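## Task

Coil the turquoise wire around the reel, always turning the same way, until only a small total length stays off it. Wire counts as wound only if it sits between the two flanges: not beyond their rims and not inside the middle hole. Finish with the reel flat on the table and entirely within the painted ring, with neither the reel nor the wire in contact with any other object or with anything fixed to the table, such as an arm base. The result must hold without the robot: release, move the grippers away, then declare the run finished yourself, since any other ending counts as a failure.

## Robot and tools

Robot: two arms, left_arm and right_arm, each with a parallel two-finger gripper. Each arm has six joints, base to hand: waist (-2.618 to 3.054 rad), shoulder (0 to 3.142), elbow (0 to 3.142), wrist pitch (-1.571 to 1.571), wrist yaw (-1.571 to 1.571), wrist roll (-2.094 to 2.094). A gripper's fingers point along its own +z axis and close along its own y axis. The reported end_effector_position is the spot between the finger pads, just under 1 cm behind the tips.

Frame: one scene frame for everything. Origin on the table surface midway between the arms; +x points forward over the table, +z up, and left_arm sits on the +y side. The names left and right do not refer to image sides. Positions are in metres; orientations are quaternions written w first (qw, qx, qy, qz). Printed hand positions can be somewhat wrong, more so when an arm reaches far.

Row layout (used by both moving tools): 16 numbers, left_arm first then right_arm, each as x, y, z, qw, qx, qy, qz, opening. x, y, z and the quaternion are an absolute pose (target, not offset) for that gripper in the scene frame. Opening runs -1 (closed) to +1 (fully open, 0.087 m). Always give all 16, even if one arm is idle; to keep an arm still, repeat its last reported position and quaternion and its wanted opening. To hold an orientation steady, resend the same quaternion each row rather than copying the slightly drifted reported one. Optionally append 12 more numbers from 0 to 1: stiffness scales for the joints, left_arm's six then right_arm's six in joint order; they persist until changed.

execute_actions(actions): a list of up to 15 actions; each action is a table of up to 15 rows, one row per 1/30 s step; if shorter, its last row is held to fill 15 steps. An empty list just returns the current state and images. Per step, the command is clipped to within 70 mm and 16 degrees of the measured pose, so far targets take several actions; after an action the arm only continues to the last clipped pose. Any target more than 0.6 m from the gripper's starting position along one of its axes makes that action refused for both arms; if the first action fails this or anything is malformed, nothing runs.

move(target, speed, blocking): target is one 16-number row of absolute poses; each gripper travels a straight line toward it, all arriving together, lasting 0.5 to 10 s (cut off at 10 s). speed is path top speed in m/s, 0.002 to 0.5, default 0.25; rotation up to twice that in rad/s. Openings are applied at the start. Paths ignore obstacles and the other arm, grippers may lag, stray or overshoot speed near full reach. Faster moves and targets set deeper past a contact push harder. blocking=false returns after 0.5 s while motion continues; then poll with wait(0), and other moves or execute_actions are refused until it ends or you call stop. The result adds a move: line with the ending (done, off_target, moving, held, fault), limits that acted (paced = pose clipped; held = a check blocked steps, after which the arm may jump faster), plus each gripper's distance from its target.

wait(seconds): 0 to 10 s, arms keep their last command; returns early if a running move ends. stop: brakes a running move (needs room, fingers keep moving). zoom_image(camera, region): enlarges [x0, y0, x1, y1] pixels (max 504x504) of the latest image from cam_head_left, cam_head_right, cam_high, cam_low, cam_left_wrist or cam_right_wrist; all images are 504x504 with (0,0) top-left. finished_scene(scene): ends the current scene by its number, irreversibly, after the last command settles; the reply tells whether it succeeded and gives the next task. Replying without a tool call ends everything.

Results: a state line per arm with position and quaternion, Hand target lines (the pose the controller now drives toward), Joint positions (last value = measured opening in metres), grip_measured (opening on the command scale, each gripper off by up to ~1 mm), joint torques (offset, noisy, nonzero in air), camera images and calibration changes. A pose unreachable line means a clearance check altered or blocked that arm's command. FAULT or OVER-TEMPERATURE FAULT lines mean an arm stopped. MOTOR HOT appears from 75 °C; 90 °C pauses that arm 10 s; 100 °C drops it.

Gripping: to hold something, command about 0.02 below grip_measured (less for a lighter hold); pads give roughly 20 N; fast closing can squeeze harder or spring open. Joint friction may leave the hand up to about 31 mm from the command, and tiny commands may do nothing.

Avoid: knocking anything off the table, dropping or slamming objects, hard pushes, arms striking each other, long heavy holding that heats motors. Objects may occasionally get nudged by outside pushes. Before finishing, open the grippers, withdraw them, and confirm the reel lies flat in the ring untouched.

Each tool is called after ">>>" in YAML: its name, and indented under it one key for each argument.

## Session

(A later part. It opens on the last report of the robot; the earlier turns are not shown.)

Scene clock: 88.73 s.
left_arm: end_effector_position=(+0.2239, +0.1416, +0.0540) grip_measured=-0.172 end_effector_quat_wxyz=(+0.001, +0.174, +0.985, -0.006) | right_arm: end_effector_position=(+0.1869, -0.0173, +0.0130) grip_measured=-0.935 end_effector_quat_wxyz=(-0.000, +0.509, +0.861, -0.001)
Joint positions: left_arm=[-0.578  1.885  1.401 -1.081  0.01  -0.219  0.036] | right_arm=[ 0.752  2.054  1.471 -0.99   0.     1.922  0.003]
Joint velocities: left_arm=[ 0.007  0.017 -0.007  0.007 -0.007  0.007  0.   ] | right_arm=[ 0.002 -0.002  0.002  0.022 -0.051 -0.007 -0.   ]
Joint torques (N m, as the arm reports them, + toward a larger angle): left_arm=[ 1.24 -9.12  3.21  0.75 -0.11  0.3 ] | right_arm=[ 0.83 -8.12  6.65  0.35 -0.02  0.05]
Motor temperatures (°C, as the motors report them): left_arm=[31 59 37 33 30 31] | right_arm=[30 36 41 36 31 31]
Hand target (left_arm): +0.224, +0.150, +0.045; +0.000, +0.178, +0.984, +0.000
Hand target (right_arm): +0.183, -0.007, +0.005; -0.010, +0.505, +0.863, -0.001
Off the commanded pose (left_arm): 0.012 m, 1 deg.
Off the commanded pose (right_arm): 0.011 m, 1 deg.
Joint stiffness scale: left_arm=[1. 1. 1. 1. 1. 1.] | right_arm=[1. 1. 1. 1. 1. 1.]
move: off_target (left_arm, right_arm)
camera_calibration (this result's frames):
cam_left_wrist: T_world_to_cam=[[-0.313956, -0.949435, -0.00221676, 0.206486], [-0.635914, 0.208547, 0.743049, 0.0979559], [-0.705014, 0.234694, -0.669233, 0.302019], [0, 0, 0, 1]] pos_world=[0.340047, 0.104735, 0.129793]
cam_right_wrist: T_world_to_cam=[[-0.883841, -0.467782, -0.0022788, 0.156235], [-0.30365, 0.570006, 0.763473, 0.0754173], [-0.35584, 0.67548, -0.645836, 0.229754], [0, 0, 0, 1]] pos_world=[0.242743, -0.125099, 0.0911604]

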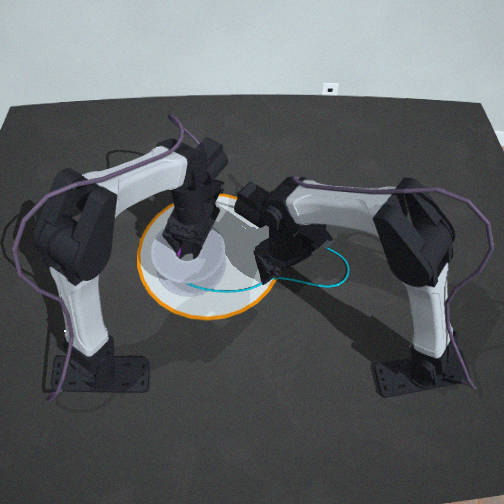

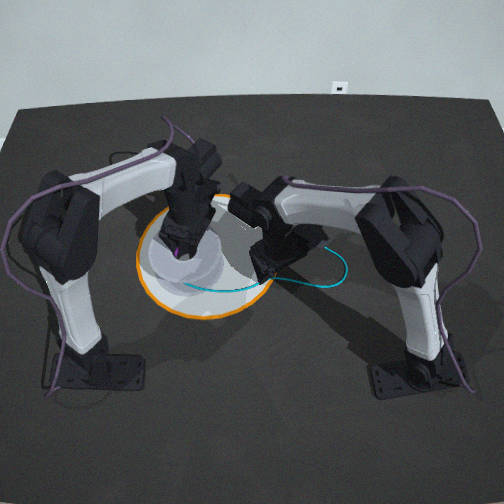

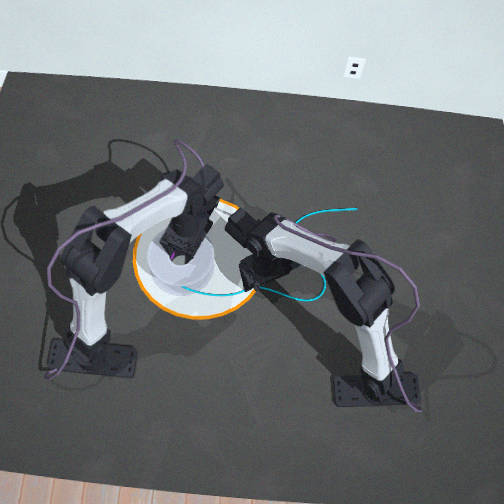

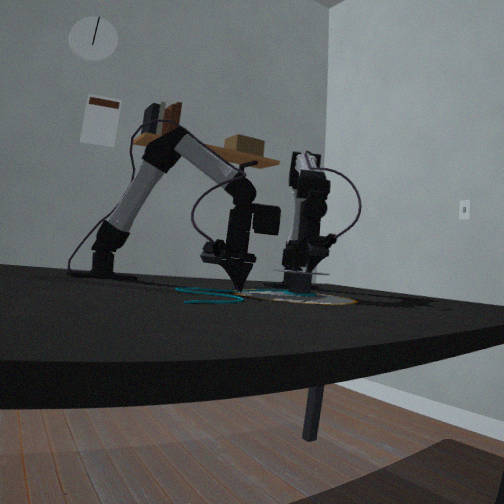

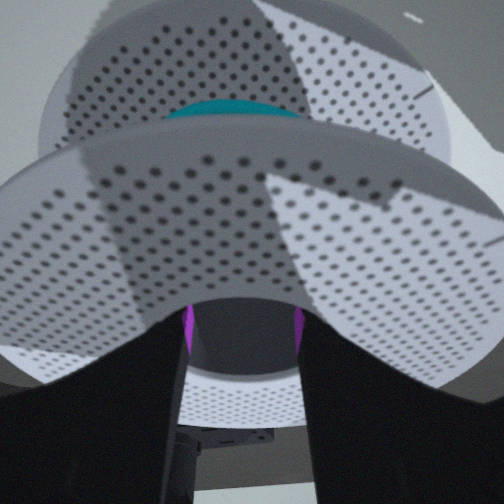

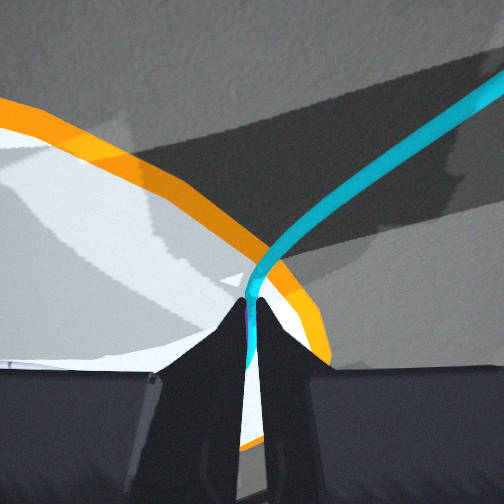

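>>> execute_actions:
  actions:
    - [[0.225,0.15,0.045,0,-0.178,-0.984,0,0.3,0.185,-0.015,0.01,0,-0.505,-0.863,0,0.3]]
    - [[0.225,0.15,0.045,0,-0.178,-0.984,0,0.3,0.185,-0.06,0.08,0,-0.505,-0.863,0,0.3]]
    - [[0.225,0.15,0.045,0,-0.178,-0.984,0,0.3,0.18,-0.2,0.12,0,-0.505,-0.863,0,0.3]]

>>> move:
  target: [0.22,0.07,0.045,0,-0.979,-0.205,0,0.3,0.17,-0.33,0.12,0,-0.37,-0.929,0,0.3]
  speed: 0.4

>>> execute_actions:
  actions:
    - [[0.223,0.072,0.05,0,-0.979,-0.205,0,-1,0.17,-0.33,0.12,0,-0.37,-0.929,0,0.3]]
    - [[0.223,0.072,0.05,0,-0.83,-0.558,0,-1,0.17,-0.33,0.12,0,-0.37,-0.929,0,0.3]]
    - [[0.223,0.072,0.05,0,-0.589,-0.808,0,-1,0.17,-0.33,0.12,0,-0.37,-0.929,0,0.3]]
    - [[0.223,0.072,0.05,0,-0.275,-0.962,0,-1,0.17,-0.33,0.12,0,-0.37,-0.929,0,0.3]]
    - [[0.223,0.072,0.05,0,0.071,-0.997,0,-1,0.17,-0.33,0.12,0,-0.37,-0.929,0,0.3]]
    - [[0.223,0.072,0.05,0,0.408,-0.913,0,-1,0.17,-0.33,0.12,0,-0.37,-0.929,0,0.3]]
    - [[0.223,0.072,0.045,0,0.64,-0.768,0,-1,0.17,-0.33,0.12,0,-0.37,-0.929,0,0.3]]
    - [[0.223,0.072,0.04,0,0.64,-0.768,0,0.3,0.17,-0.33,0.12,0,-0.37,-0.929,0,0.3]]

>>> move:
  target: [0.215,0.01,0.045,0,-0.416,-0.909,0,0.3,0.17,-0.33,0.12,0,-0.37,-0.929,0,0.3]
  speed: 0.4

>>> move:
  target: [0.205,-0.05,0.045,0,-0.999,-0.042,0,0.3,0.17,-0.33,0.12,0,-0.37,-0.929,0,0.3]
  speed: 0.4

Scene clock: 104.43 s.
left_arm: end_effector_position=(+0.2239, +0.1418, +0.0539) grip_measured=-0.172 end_effector_quat_wxyz=(+0.001, +0.176, +0.984, -0.005) | right_arm: end_effector_position=(+0.1911, -0.1959, +0.1235) grip_measured=+0.300 end_effector_quat_wxyz=(+0.017, +0.524, +0.852, +0.014)
Joint positions: left_arm=[-0.578  1.885  1.401 -1.081  0.01  -0.216  0.036] | right_arm=[ 0.306  1.538  1.282 -1.273  0.011  1.512  0.057]
Joint velocities: left_arm=[ 0.002 -0.007 -0.002  0.007 -0.037  0.007  0.   ] | right_arm=[-0.002 -0.017 -0.017 -0.139 -0.007 -0.33  -0.001]
Joint torques (N m, as the arm reports them, + toward a larger angle): left_arm=[ 1.3  -8.84  3.48  0.72 -0.09  0.31] | right_arm=[-0.56 -6.7   4.39  0.24  0.11 -0.05]
Motor temperatures (°C, as the motors report them): left_arm=[31 58 37 34 30 31] | right_arm=[30 38 42 36 31 31]
Hand target (left_arm): +0.225, +0.150, +0.045; -0.000, +0.178, +0.984, +0.000
Hand target (right_arm): +0.181, -0.201, +0.120; +0.006, +0.506, +0.863, +0.001
Off the commanded pose (left_arm): 0.012 m, 1 deg.
Off the commanded pose (right_arm): 0.012 m, 4 deg.
Joint stiffness scale: left_arm=[1. 1. 1. 1. 1. 1.] | right_arm=[1. 1. 1. 1. 1. 1.]
camera_calibration (this result's frames):
cam_left_wrist: T_world_to_cam=[[-0.316488, -0.948593, -0.00268758, 0.207164], [-0.635291, 0.209853, 0.743214, 0.0976215], [-0.704443, 0.236926, -0.669048, 0.301438], [0, 0, 0, 1]] pos_world=[0.339929, 0.10461, 0.12968]
cam_right_wrist: T_world_to_cam=[[-0.89873, -0.436103, -0.0458022, 0.0911188], [-0.317083, 0.574173, 0.75484, 0.0986276], [-0.30289, 0.692921, -0.654308, 0.417609], [0, 0, 0, 1]] pos_world=[0.239654, -0.306262, 0.202971]

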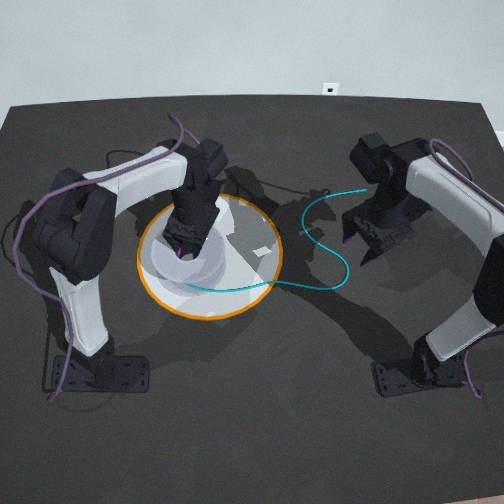

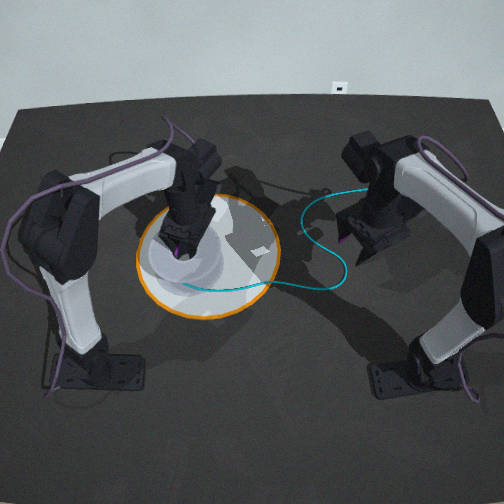

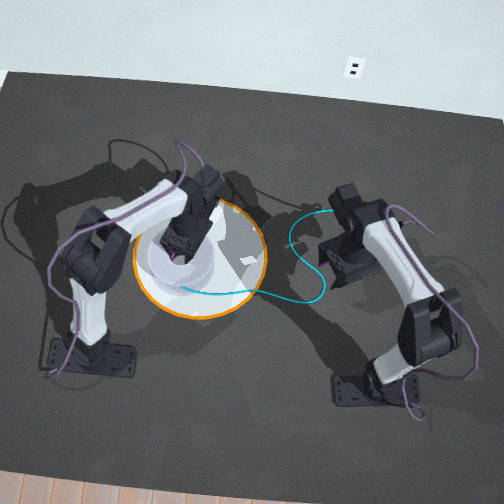

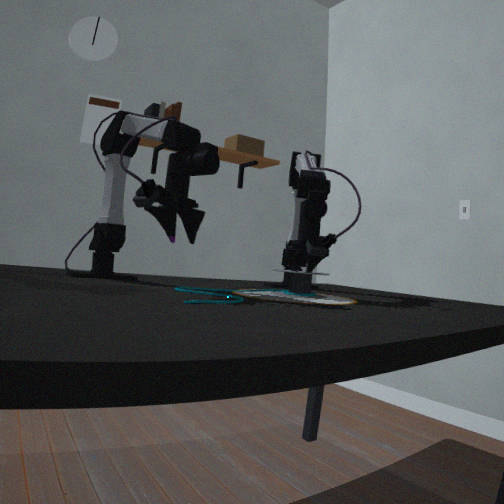

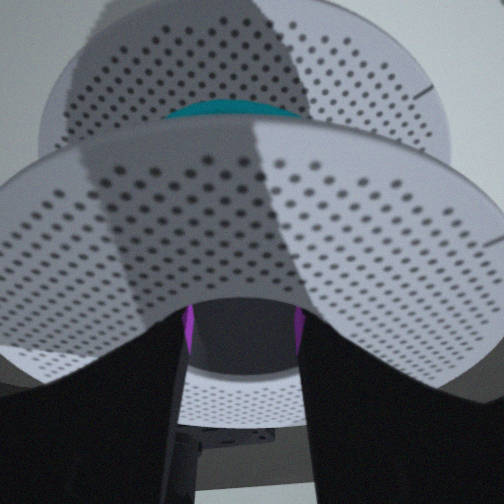

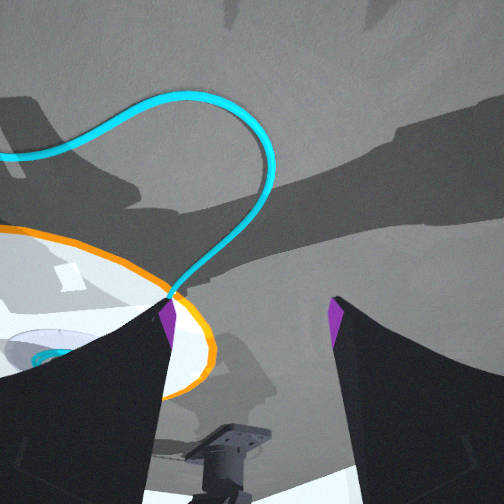

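Scene clock: 108.07 s.
left_arm: end_effector_position=(+0.2285, +0.0683, +0.0543) grip_measured=-0.173 end_effector_quat_wxyz=(+0.006, +0.976, +0.220, +0.009) | right_arm: end_effector_position=(+0.1794, -0.3303, +0.1193) grip_measured=+0.300 end_effector_quat_wxyz=(+0.013, +0.369, +0.929, -0.001)
Joint positions: left_arm=[-0.894  1.864  1.371 -1.06  -0.011  1.814  0.036] | right_arm=[-0.169  1.474  1.208 -1.281  0.011  0.69   0.057]
Joint velocities: left_arm=[ 0.012  0.002 -0.007  0.037 -0.022 -0.007 -0.   ] | right_arm=[ 0.002 -0.012 -0.012  0.022 -0.022  0.022 -0.001]
Joint torques (N m, as the arm reports them, + toward a larger angle): left_arm=[-0.81 -8.79  3.22  0.48  0.21  0.29] | right_arm=[-1.02 -7.34  4.45  0.26  0.14 -0.11]
Motor temperatures (°C, as the motors report them): left_arm=[31 58 37 33 30 31] | right_arm=[30 38 42 36 31 31]
Hand target (left_arm): +0.220, +0.070, +0.045; -0.000, +0.979, +0.205, -0.001
Hand target (right_arm): +0.171, -0.332, +0.119; +0.007, +0.370, +0.929, -0.004
Off the commanded pose (left_arm): 0.013 m, 2 deg.
Off the commanded pose (right_arm): 0.009 m, 2 deg.
Joint stiffness scale: left_arm=[1. 1. 1. 1. 1. 1.] | right_arm=[1. 1. 1. 1. 1. 1.]
move: off_target (left_arm)
camera_calibration (this result's frames):
cam_left_wrist: T_world_to_cam=[[-0.45598, 0.889542, -0.028226, 0.0465904], [0.574453, 0.318393, 0.754076, -0.168757], [0.679769, 0.327629, -0.656181, -0.000813866], [0, 0, 0, 1]] pos_world=[0.118741, 0.0125536, 0.128037]
cam_right_wrist: T_world_to_cam=[[-0.69799, -0.716007, -0.0119915, -0.110722], [-0.482067, 0.457422, 0.747246, 0.167156], [-0.529548, 0.527351, -0.66444, 0.491654], [0, 0, 0, 1]] pos_world=[0.263652, -0.415013, 0.20044]

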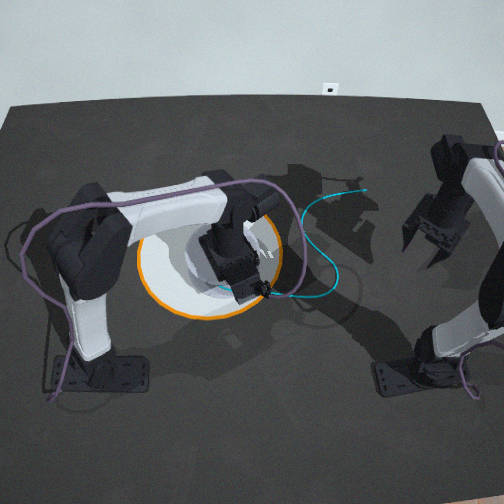

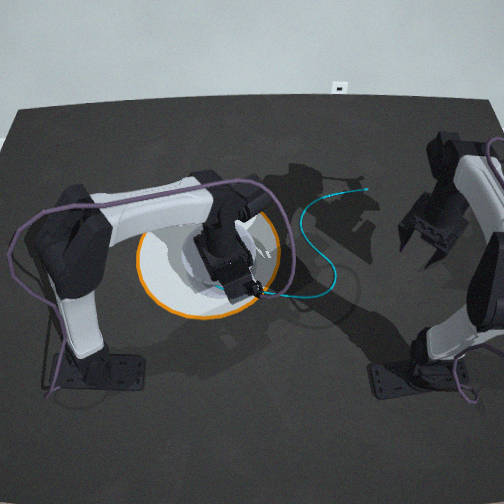

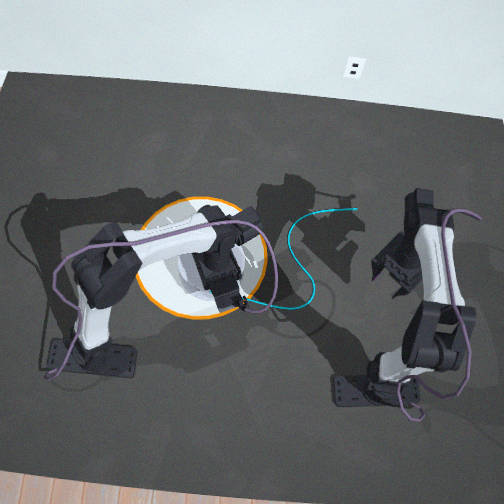

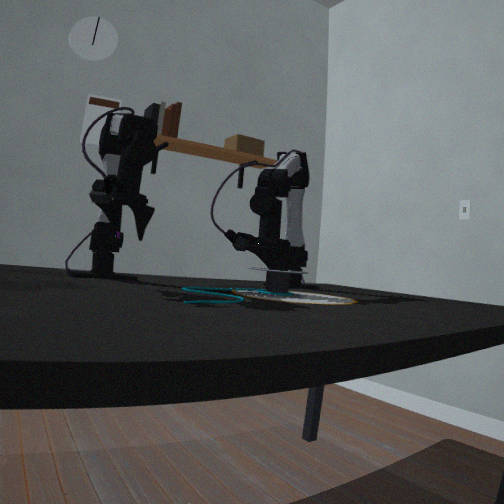

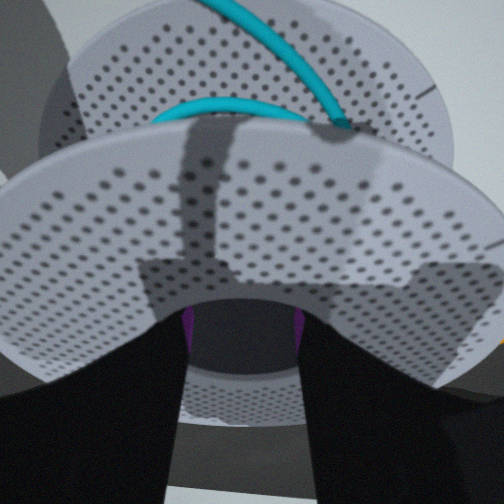

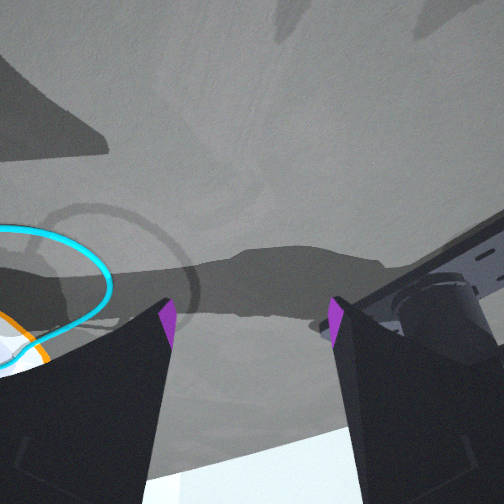

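Scene clock: 112.07 s.
left_arm: end_effector_position=(+0.2283, +0.0688, +0.0538) grip_measured=-0.197 end_effector_quat_wxyz=(-0.005, -0.635, +0.772, -0.013) | right_arm: end_effector_position=(+0.1762, -0.3296, +0.1197) grip_measured=+0.300 end_effector_quat_wxyz=(+0.007, +0.369, +0.929, -0.002)
Joint positions: left_arm=[-0.663  1.829  1.321 -1.041  0.016 -2.03   0.035] | right_arm=[-0.169  1.474  1.208 -1.294  0.008  0.69   0.057]
Joint velocities: left_arm=[ 0.017 -0.007  0.007  0.022 -0.051  0.022  0.   ] | right_arm=[ 0.007 -0.012 -0.002 -0.081 -0.037  0.051  0.   ]
Joint torques (N m, as the arm reports them, + toward a larger angle): left_arm=[-0.84 -7.57  3.12  0.57 -0.2  -0.13] | right_arm=[-0.81 -6.77  5.01  0.26  0.04 -0.1 ]
Motor temperatures (°C, as the motors report them): left_arm=[31 58 37 33 30 31] | right_arm=[30 38 42 35 31 31]
Hand target (left_arm): +0.223, +0.072, +0.040; -0.000, -0.640, +0.768, +0.000
Hand target (right_arm): +0.170, -0.330, +0.120; +0.000, +0.370, +0.929, -0.000
Off the commanded pose (left_arm): 0.015 m, 2 deg.
Off the commanded pose (right_arm): 0.006 m, 1 deg.
Joint stiffness scale: left_arm=[1. 1. 1. 1. 1. 1.] | right_arm=[1. 1. 1. 1. 1. 1.]
camera_calibration (this result's frames):
cam_left_wrist: T_world_to_cam=[[0.986717, -0.162449, -0.000520294, -0.212409], [-0.104985, -0.640115, 0.761072, 0.0523056], [-0.123969, -0.750908, -0.648667, 0.256088], [0, 0, 0, 1]] pos_world=[0.246826, 0.191275, 0.126197]
cam_right_wrist: T_world_to_cam=[[-0.698068, -0.716009, -0.00560768, -0.113218], [-0.472502, 0.45475, 0.754947, 0.16149], [-0.537999, 0.529654, -0.655762, 0.491085], [0, 0, 0, 1]] pos_world=[0.261474, -0.414608, 0.199484]

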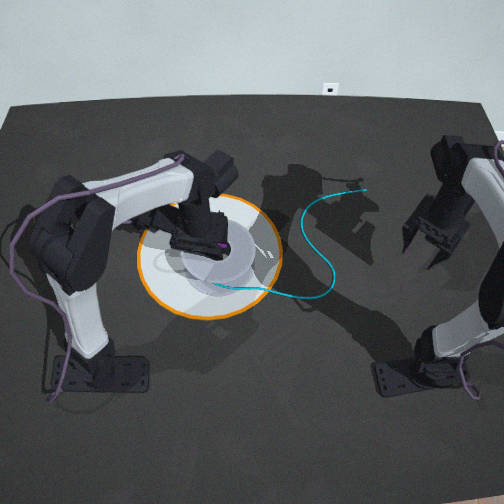

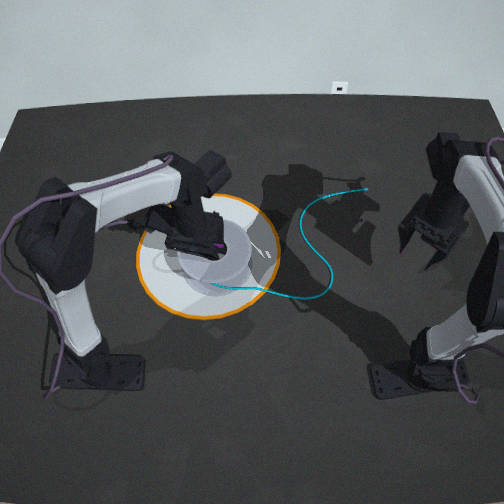

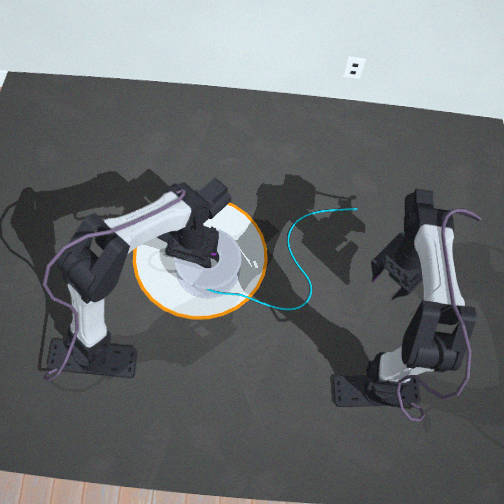

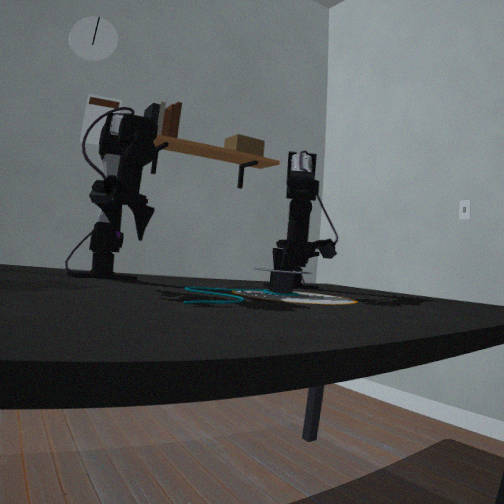

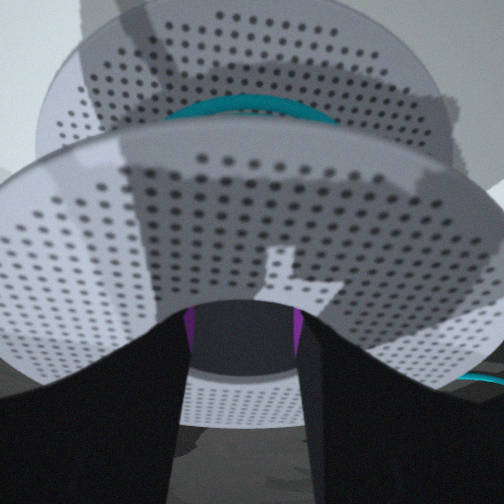

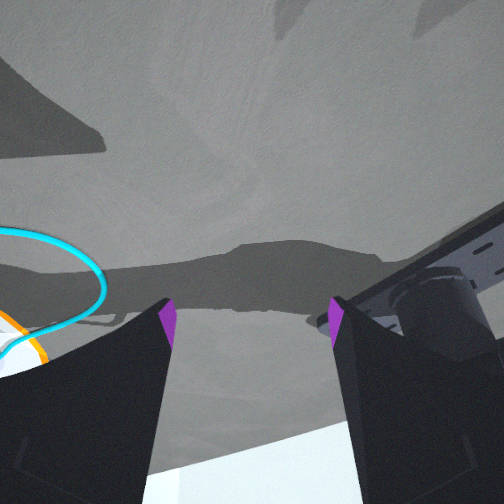

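Scene clock: 115.50 s.
left_arm: end_effector_position=(+0.2127, +0.0151, +0.0536) grip_measured=-0.195 end_effector_quat_wxyz=(+0.002, +0.403, +0.915, -0.003) | right_arm: end_effector_position=(+0.1762, -0.3296, +0.1197) grip_measured=+0.300 end_effector_quat_wxyz=(+0.007, +0.369, +0.929, -0.002)
Joint positions: left_arm=[-0.896  2.198  1.862 -1.229  0.004 -0.057  0.035] | right_arm=[-0.169  1.474  1.208 -1.294  0.008  0.69   0.057]
Joint velocities: left_arm=[-0.012 -0.007 -0.002  0.007 -0.066 -0.037 -0.001] | right_arm=[-0.012 -0.007 -0.022 -0.051 -0.051  0.007  0.001]
Joint torques (N m, as the arm reports them, + toward a larger angle): left_arm=[-0.67 -8.97  7.08  0.53 -0.01  0.27] | right_arm=[-0.8  -6.87  5.02  0.25  0.06 -0.1 ]
Motor temperatures (°C, as the motors report them): left_arm=[31 57 38 33 30 31] | right_arm=[30 38 42 35 31 31]
Hand target (left_arm): +0.214, +0.010, +0.044; -0.000, +0.416, +0.909, -0.000
Hand target (right_arm): +0.170, -0.330, +0.120; +0.000, +0.370, +0.929, -0.000
Off the commanded pose (left_arm): 0.010 m, 2 deg.
Off the commanded pose (right_arm): 0.006 m, 1 deg.
Joint stiffness scale: left_arm=[1. 1. 1. 1. 1. 1.] | right_arm=[1. 1. 1. 1. 1. 1.]
move: done
camera_calibration (this result's frames):
cam_left_wrist: T_world_to_cam=[[-0.716236, -0.697808, -0.00839171, 0.164901], [-0.473405, 0.477001, 0.740512, 0.0790109], [-0.512732, 0.534354, -0.671991, 0.278242], [0, 0, 0, 1]] pos_world=[0.298175, -0.0712985, 0.129851]
cam_right_wrist: T_world_to_cam=[[-0.698068, -0.716009, -0.00560768, -0.113218], [-0.472502, 0.45475, 0.754947, 0.16149], [-0.537999, 0.529654, -0.655762, 0.491085], [0, 0, 0, 1]] pos_world=[0.261474, -0.414608, 0.199484]

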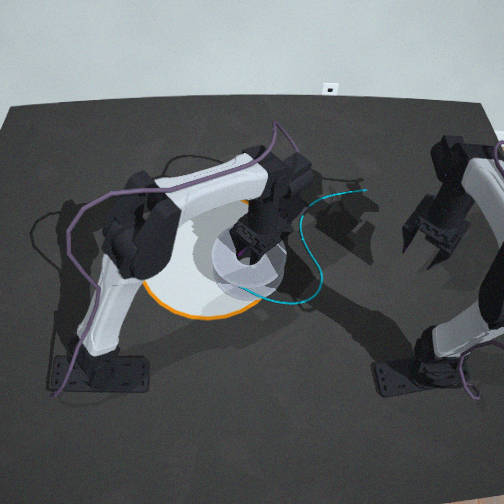

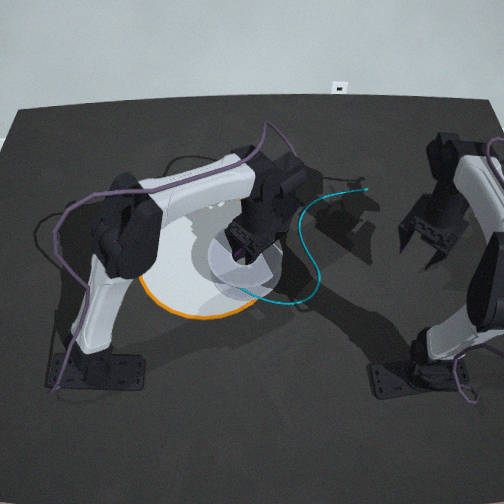

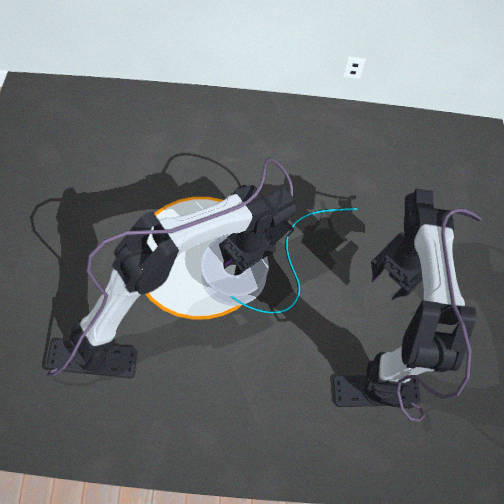

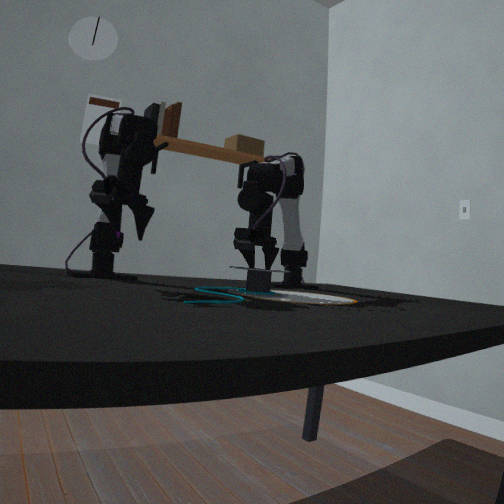

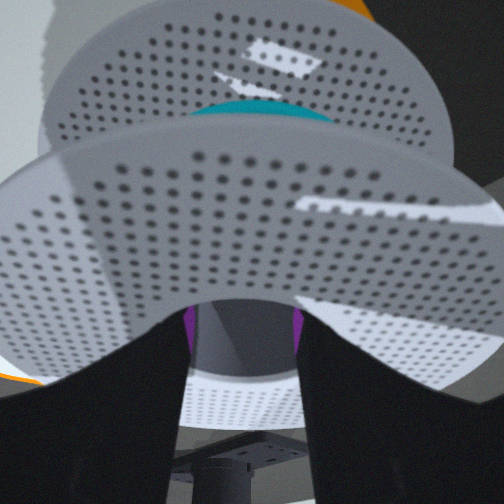

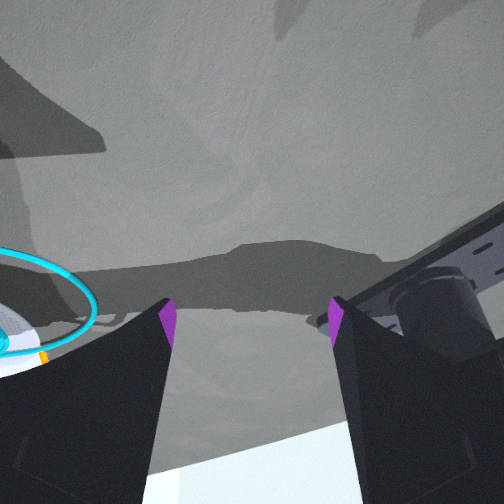

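Scene clock: 118.97 s.
left_arm: end_effector_position=(+0.2137, -0.0517, +0.0540) grip_measured=-0.195 end_effector_quat_wxyz=(+0.007, +0.998, +0.057, +0.008) | right_arm: end_effector_position=(+0.1762, -0.3296, +0.1197) grip_measured=+0.300 end_effector_quat_wxyz=(+0.007, +0.369, +0.929, -0.002)
Joint positions: left_arm=[-1.089  2.167  1.812 -1.196 -0.008  1.948  0.035] | right_arm=[-0.169  1.474  1.208 -1.294  0.008  0.69   0.057]
Joint velocities: left_arm=[-0.017  0.007 -0.017  0.066  0.037  0.095  0.   ] | right_arm=[ 0.002 -0.002 -0.007 -0.022  0.037 -0.022  0.   ]
Joint torques (N m, as the arm reports them, + toward a larger angle): left_arm=[ -0.86 -11.49   3.46   0.43   0.17   0.29] | right_arm=[-0.81 -6.64  5.09  0.26  0.04 -0.1 ]
Motor temperatures (°C, as the motors report them): left_arm=[31 58 38 33 30 31] | right_arm=[30 38 42 35 31 31]
Hand target (left_arm): +0.205, -0.050, +0.045; -0.001, +0.999, +0.042, -0.001
Hand target (right_arm): +0.170, -0.330, +0.120; +0.000, +0.370, +0.929, -0.000
Off the commanded pose (left_arm): 0.013 m, 2 deg.
Off the commanded pose (right_arm): 0.006 m, 1 deg.
Joint stiffness scale: left_arm=[1. 1. 1. 1. 1. 1.] | right_arm=[1. 1. 1. 1. 1. 1.]
move: off_target (left_arm)
camera_calibration (this result's frames):
cam_left_wrist: T_world_to_cam=[[-0.144644, 0.989086, -0.0280446, 0.085194], [0.646379, 0.11591, 0.754161, -0.147627], [0.749181, 0.0909571, -0.65609, 0.0213468], [0, 0, 0, 1]] pos_world=[0.0917531, -0.0690945, 0.127729]
cam_right_wrist: T_world_to_cam=[[-0.698068, -0.716009, -0.00560768, -0.113218], [-0.472502, 0.45475, 0.754947, 0.16149], [-0.537999, 0.529654, -0.655762, 0.491085], [0, 0, 0, 1]] pos_world=[0.261474, -0.414608, 0.199484]

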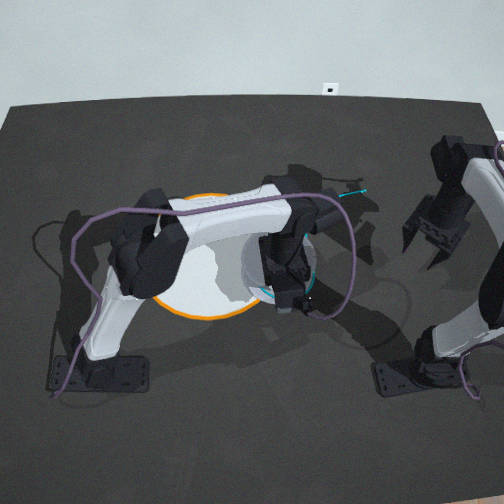

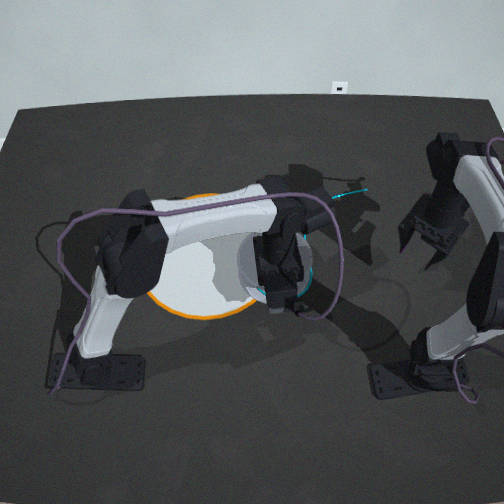

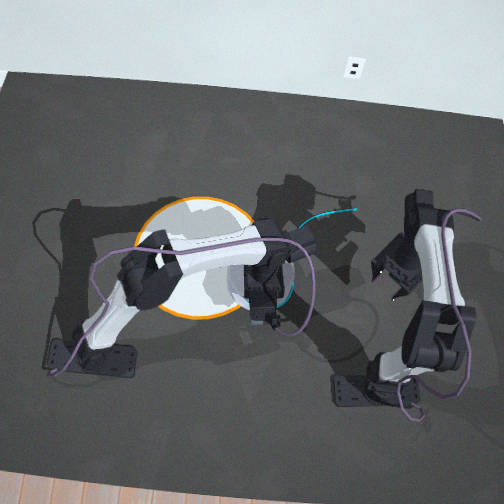

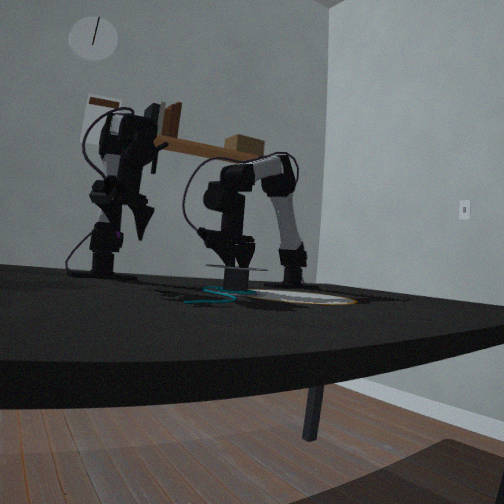

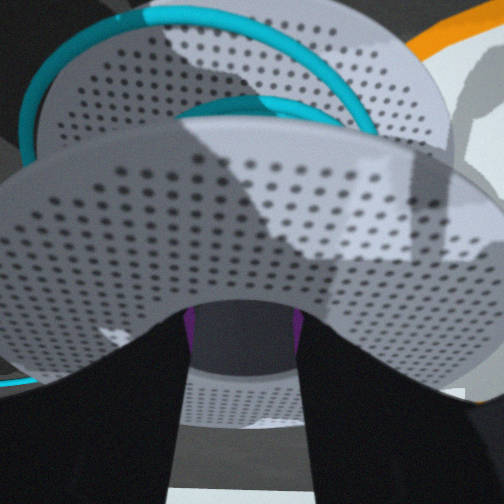

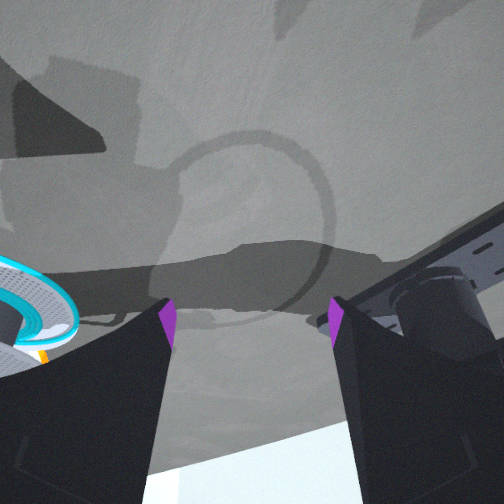

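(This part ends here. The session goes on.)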